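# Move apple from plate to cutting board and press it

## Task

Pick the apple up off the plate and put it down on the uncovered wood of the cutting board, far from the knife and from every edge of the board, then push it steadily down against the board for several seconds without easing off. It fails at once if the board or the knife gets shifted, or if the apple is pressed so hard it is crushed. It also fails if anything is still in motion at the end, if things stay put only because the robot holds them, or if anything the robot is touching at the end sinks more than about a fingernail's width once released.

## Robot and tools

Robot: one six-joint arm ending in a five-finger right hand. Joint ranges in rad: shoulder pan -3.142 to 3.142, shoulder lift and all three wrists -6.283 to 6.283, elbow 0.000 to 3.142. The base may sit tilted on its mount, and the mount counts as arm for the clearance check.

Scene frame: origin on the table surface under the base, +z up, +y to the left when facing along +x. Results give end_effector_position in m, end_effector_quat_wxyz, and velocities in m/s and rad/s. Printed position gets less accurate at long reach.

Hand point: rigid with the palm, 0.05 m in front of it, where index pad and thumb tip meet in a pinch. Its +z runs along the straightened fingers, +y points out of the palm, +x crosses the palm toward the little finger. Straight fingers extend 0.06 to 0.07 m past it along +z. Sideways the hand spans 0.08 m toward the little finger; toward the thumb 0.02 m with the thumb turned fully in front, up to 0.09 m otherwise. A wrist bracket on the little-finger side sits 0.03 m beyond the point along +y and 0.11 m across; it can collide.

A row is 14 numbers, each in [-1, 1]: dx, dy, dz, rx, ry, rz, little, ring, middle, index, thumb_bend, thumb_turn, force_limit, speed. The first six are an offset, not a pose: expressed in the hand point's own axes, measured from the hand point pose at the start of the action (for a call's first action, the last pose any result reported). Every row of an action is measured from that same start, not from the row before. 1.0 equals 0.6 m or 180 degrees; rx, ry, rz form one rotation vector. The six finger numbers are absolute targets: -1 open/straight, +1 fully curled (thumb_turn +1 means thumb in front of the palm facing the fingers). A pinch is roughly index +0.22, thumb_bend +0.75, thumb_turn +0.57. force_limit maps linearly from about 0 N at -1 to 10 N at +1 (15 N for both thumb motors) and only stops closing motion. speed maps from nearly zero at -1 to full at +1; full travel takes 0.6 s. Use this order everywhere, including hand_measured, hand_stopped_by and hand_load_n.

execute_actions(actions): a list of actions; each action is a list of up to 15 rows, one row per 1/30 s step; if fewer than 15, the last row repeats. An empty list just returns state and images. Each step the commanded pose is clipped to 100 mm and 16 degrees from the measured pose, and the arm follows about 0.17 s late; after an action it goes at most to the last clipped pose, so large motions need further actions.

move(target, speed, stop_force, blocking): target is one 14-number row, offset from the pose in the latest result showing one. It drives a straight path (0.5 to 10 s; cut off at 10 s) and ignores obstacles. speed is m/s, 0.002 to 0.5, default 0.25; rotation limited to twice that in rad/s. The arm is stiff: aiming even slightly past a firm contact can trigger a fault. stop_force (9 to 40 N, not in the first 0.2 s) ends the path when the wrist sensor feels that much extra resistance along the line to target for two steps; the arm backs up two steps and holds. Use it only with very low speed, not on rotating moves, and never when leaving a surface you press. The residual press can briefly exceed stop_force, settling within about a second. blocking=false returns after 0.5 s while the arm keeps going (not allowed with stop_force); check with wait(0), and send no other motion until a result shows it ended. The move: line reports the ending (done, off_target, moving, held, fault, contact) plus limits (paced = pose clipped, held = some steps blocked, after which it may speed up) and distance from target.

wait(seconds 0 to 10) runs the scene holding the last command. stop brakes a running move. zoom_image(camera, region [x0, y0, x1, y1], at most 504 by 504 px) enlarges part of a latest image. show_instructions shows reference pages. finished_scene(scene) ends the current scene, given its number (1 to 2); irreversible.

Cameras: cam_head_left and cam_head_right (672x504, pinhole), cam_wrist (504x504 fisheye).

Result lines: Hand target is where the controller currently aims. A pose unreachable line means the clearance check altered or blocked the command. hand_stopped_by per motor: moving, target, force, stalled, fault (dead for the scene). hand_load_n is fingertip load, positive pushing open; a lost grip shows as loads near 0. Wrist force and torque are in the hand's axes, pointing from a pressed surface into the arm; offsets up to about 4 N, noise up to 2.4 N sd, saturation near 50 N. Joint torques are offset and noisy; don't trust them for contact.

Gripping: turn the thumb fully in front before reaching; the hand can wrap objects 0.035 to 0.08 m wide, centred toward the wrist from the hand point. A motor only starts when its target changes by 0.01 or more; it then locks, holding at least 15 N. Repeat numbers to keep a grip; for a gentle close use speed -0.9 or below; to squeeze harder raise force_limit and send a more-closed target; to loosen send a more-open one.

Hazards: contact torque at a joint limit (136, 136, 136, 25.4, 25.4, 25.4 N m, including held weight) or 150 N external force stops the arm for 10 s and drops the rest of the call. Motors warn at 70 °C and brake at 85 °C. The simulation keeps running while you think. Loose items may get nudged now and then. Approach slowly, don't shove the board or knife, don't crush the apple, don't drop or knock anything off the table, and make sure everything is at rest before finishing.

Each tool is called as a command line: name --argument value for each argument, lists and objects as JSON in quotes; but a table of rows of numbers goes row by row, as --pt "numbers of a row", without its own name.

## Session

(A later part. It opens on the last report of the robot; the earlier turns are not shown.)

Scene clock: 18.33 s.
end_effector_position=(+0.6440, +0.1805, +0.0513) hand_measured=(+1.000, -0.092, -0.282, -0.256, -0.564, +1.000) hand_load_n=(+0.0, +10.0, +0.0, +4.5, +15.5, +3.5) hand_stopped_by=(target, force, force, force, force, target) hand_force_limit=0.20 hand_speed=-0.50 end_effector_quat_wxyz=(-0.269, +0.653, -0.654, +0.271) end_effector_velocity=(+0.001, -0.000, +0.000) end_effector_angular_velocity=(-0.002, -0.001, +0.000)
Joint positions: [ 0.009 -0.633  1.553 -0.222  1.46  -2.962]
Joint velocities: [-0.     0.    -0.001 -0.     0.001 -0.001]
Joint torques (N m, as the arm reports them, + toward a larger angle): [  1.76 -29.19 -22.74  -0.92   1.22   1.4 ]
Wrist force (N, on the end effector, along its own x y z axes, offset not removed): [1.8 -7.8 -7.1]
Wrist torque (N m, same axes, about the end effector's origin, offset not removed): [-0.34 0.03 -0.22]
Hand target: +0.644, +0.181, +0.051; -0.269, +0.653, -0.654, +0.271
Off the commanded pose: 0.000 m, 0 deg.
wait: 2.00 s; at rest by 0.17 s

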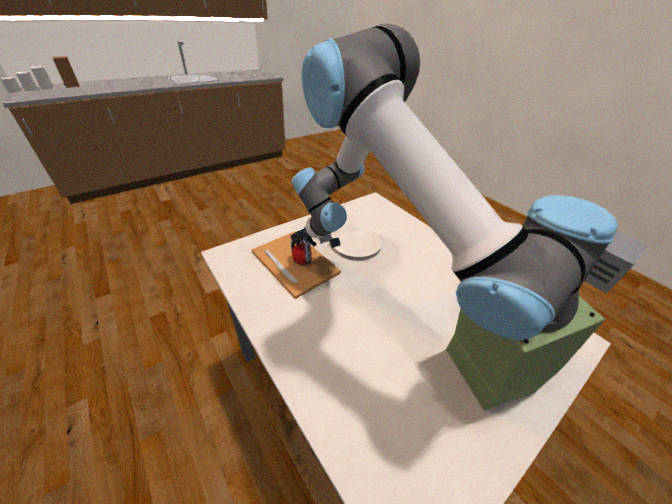

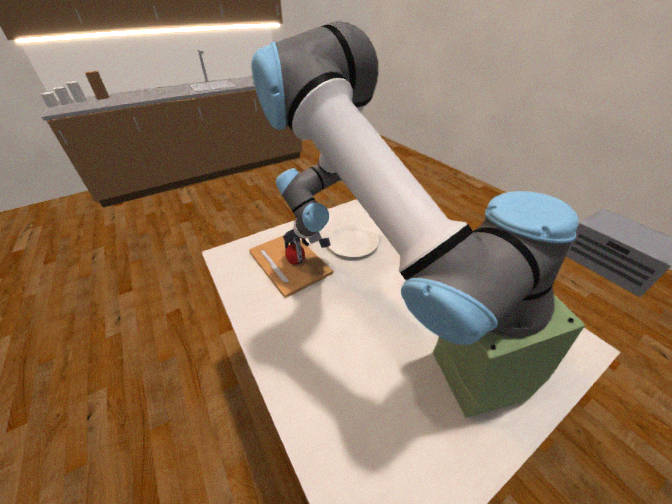

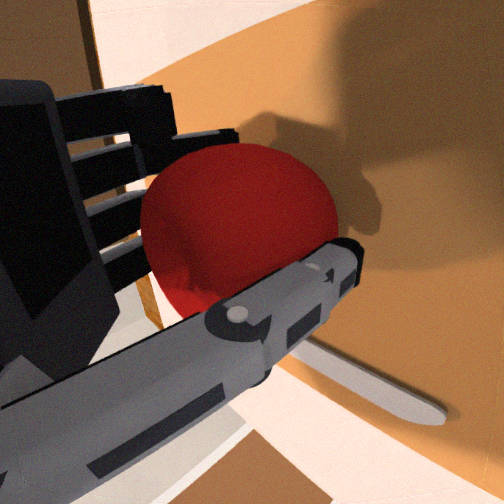

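About 14 N; nudge to match the ~17 N that worked before.

execute_actions --actions '[[[0,0.00011,0.00011,0,0,0,1,1,1,1,1,1,0.2,-0.5]]]'

wait --seconds 3

wait --seconds 4

Scene clock: 19.13 s.
end_effector_position=(+0.6440, +0.1805, +0.0512) hand_measured=(+1.000, -0.092, -0.282, -0.256, -0.564, +1.000) hand_load_n=(+0.0, +10.0, +0.0, +4.5, +15.5, +3.5) hand_stopped_by=(target, force, force, force, force, target) hand_force_limit=0.20 hand_speed=-0.50 end_effector_quat_wxyz=(-0.269, +0.653, -0.654, +0.271) end_effector_velocity=(-0.001, -0.000, -0.001) end_effector_angular_velocity=(+0.000, +0.003, -0.000)
Joint positions: [ 0.009 -0.633  1.553 -0.222  1.46  -2.962]
Joint velocities: [ 0.     0.     0.001  0.001 -0.    -0.   ]
Joint torques (N m, as the arm reports them, + toward a larger angle): [  1.65 -28.79 -22.22  -1.12   1.24   1.33]
Wrist force (N, on the end effector, along its own x y z axes, offset not removed): [0.7 -9.0 -11.4]
Wrist torque (N m, same axes, about the end effector's origin, offset not removed): [-0.23 0.32 -0.36]
Hand target: +0.644, +0.181, +0.051; -0.269, +0.653, -0.654, +0.271
Off the commanded pose: 0.000 m, 0 deg.

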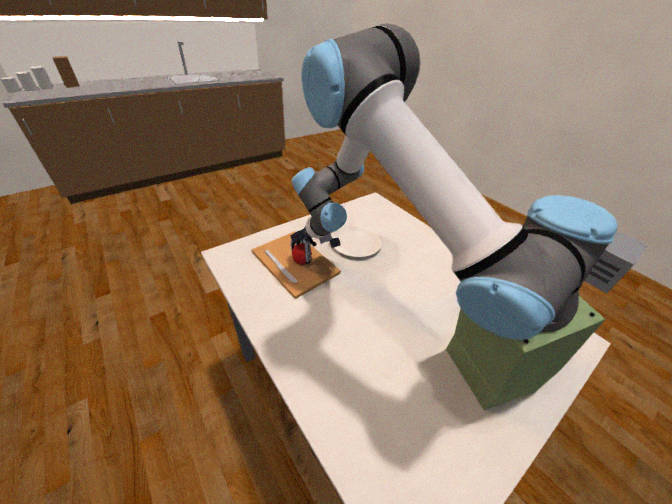

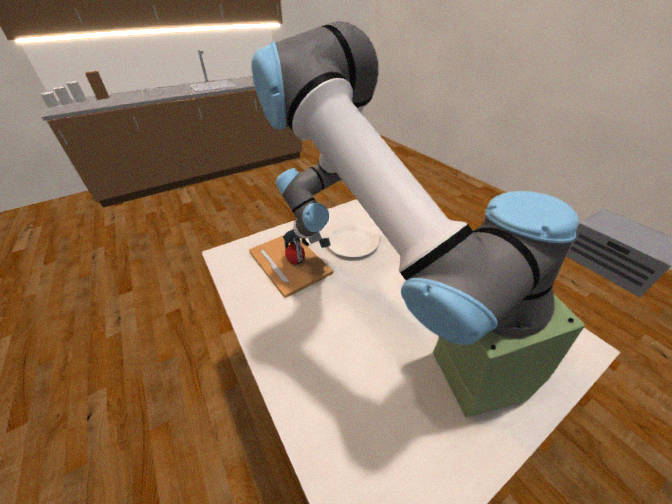

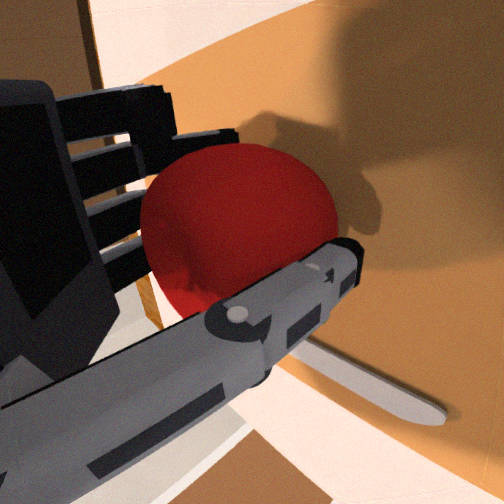

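Scene clock: 22.13 s.
end_effector_position=(+0.6440, +0.1805, +0.0512) hand_measured=(+1.000, -0.092, -0.282, -0.256, -0.564, +1.000) hand_load_n=(+0.0, +10.0, +0.0, +4.5, +15.5, +3.5) hand_stopped_by=(target, force, force, force, force, target) hand_force_limit=0.20 hand_speed=-0.50 end_effector_quat_wxyz=(-0.269, +0.653, -0.654, +0.271) end_effector_velocity=(+0.000, +0.000, +0.001) end_effector_angular_velocity=(+0.000, -0.001, -0.001)
Joint positions: [ 0.009 -0.633  1.553 -0.222  1.46  -2.962]
Joint velocities: [-0.    -0.002  0.001 -0.     0.001  0.001]
Joint torques (N m, as the arm reports them, + toward a larger angle): [  2.03 -29.37 -22.2   -0.78   1.37   1.34]
Wrist force (N, on the end effector, along its own x y z axes, offset not removed): [1.1 -8.0 -9.4]
Wrist torque (N m, same axes, about the end effector's origin, offset not removed): [-0.13 0.14 -0.29]
Hand target: +0.644, +0.181, +0.051; -0.269, +0.653, -0.654, +0.271
Off the commanded pose: 0.000 m, 0 deg.
wait: 3.00 s; at rest by 0.17 s

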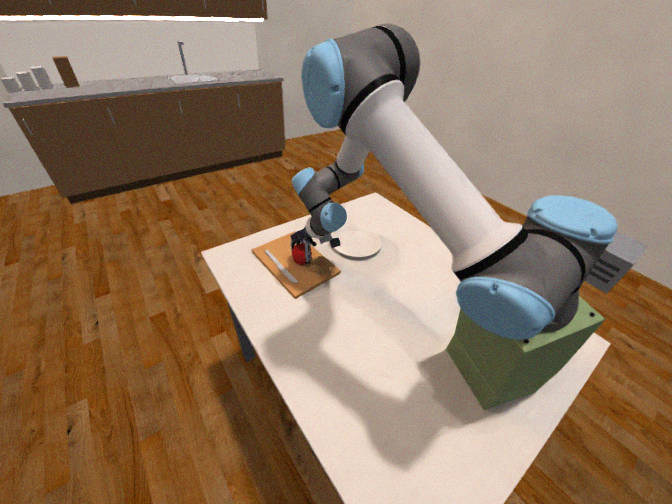

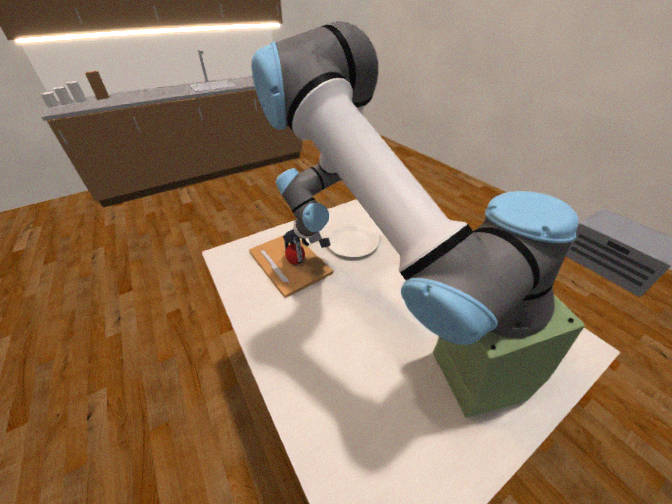

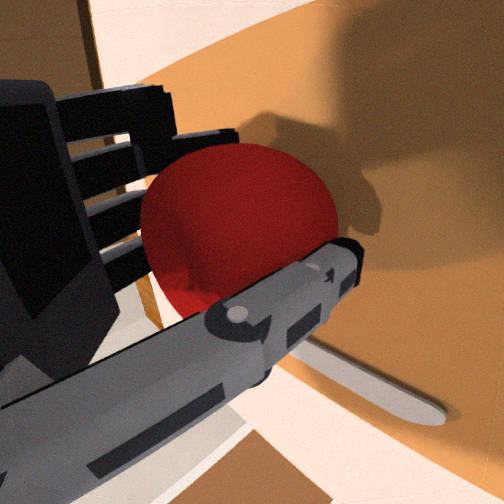

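Scene clock: 26.13 s.
end_effector_position=(+0.6440, +0.1805, +0.0512) hand_measured=(+1.000, -0.092, -0.282, -0.256, -0.564, +1.000) hand_load_n=(+0.0, +10.0, +0.0, +4.5, +15.5, +3.5) hand_stopped_by=(target, force, force, force, force, target) hand_force_limit=0.20 hand_speed=-0.50 end_effector_quat_wxyz=(-0.269, +0.653, -0.654, +0.271) end_effector_velocity=(-0.000, +0.000, -0.000) end_effector_angular_velocity=(+0.001, +0.000, +0.001)
Joint positions: [ 0.009 -0.633  1.553 -0.222  1.46  -2.962]
Joint velocities: [-0.     0.     0.001 -0.001 -0.001  0.   ]
Joint torques (N m, as the arm reports them, + toward a larger angle): [  1.73 -28.38 -20.37  -0.71   1.22   1.44]
Wrist force (N, on the end effector, along its own x y z axes, offset not removed): [0.4 -9.3 -10.5]
Wrist torque (N m, same axes, about the end effector's origin, offset not removed): [-0.27 0.27 -0.37]
Hand target: +0.644, +0.181, +0.051; -0.269, +0.653, -0.654, +0.271
Off the commanded pose: 0.000 m, 0 deg.
wait: 4.00 s; at rest by 0.17 s

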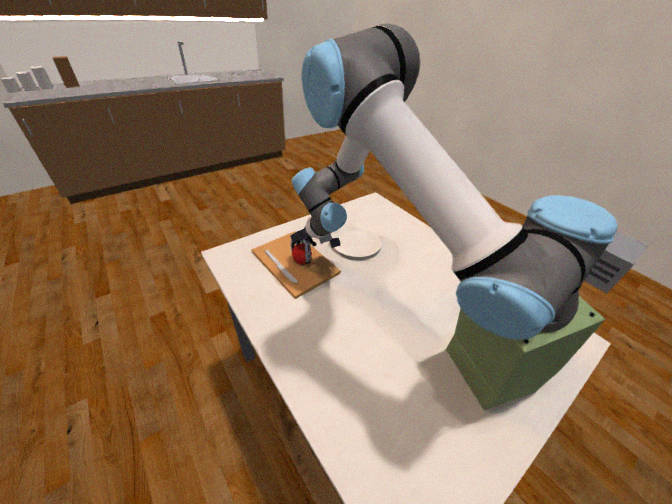

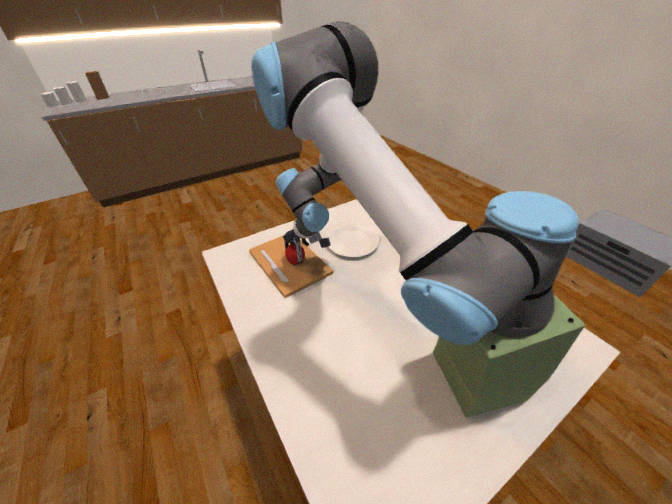

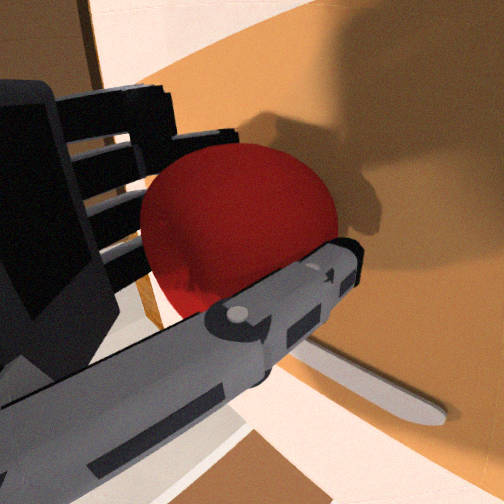

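finished_scene --scene 2

The scene is finished: the task was done.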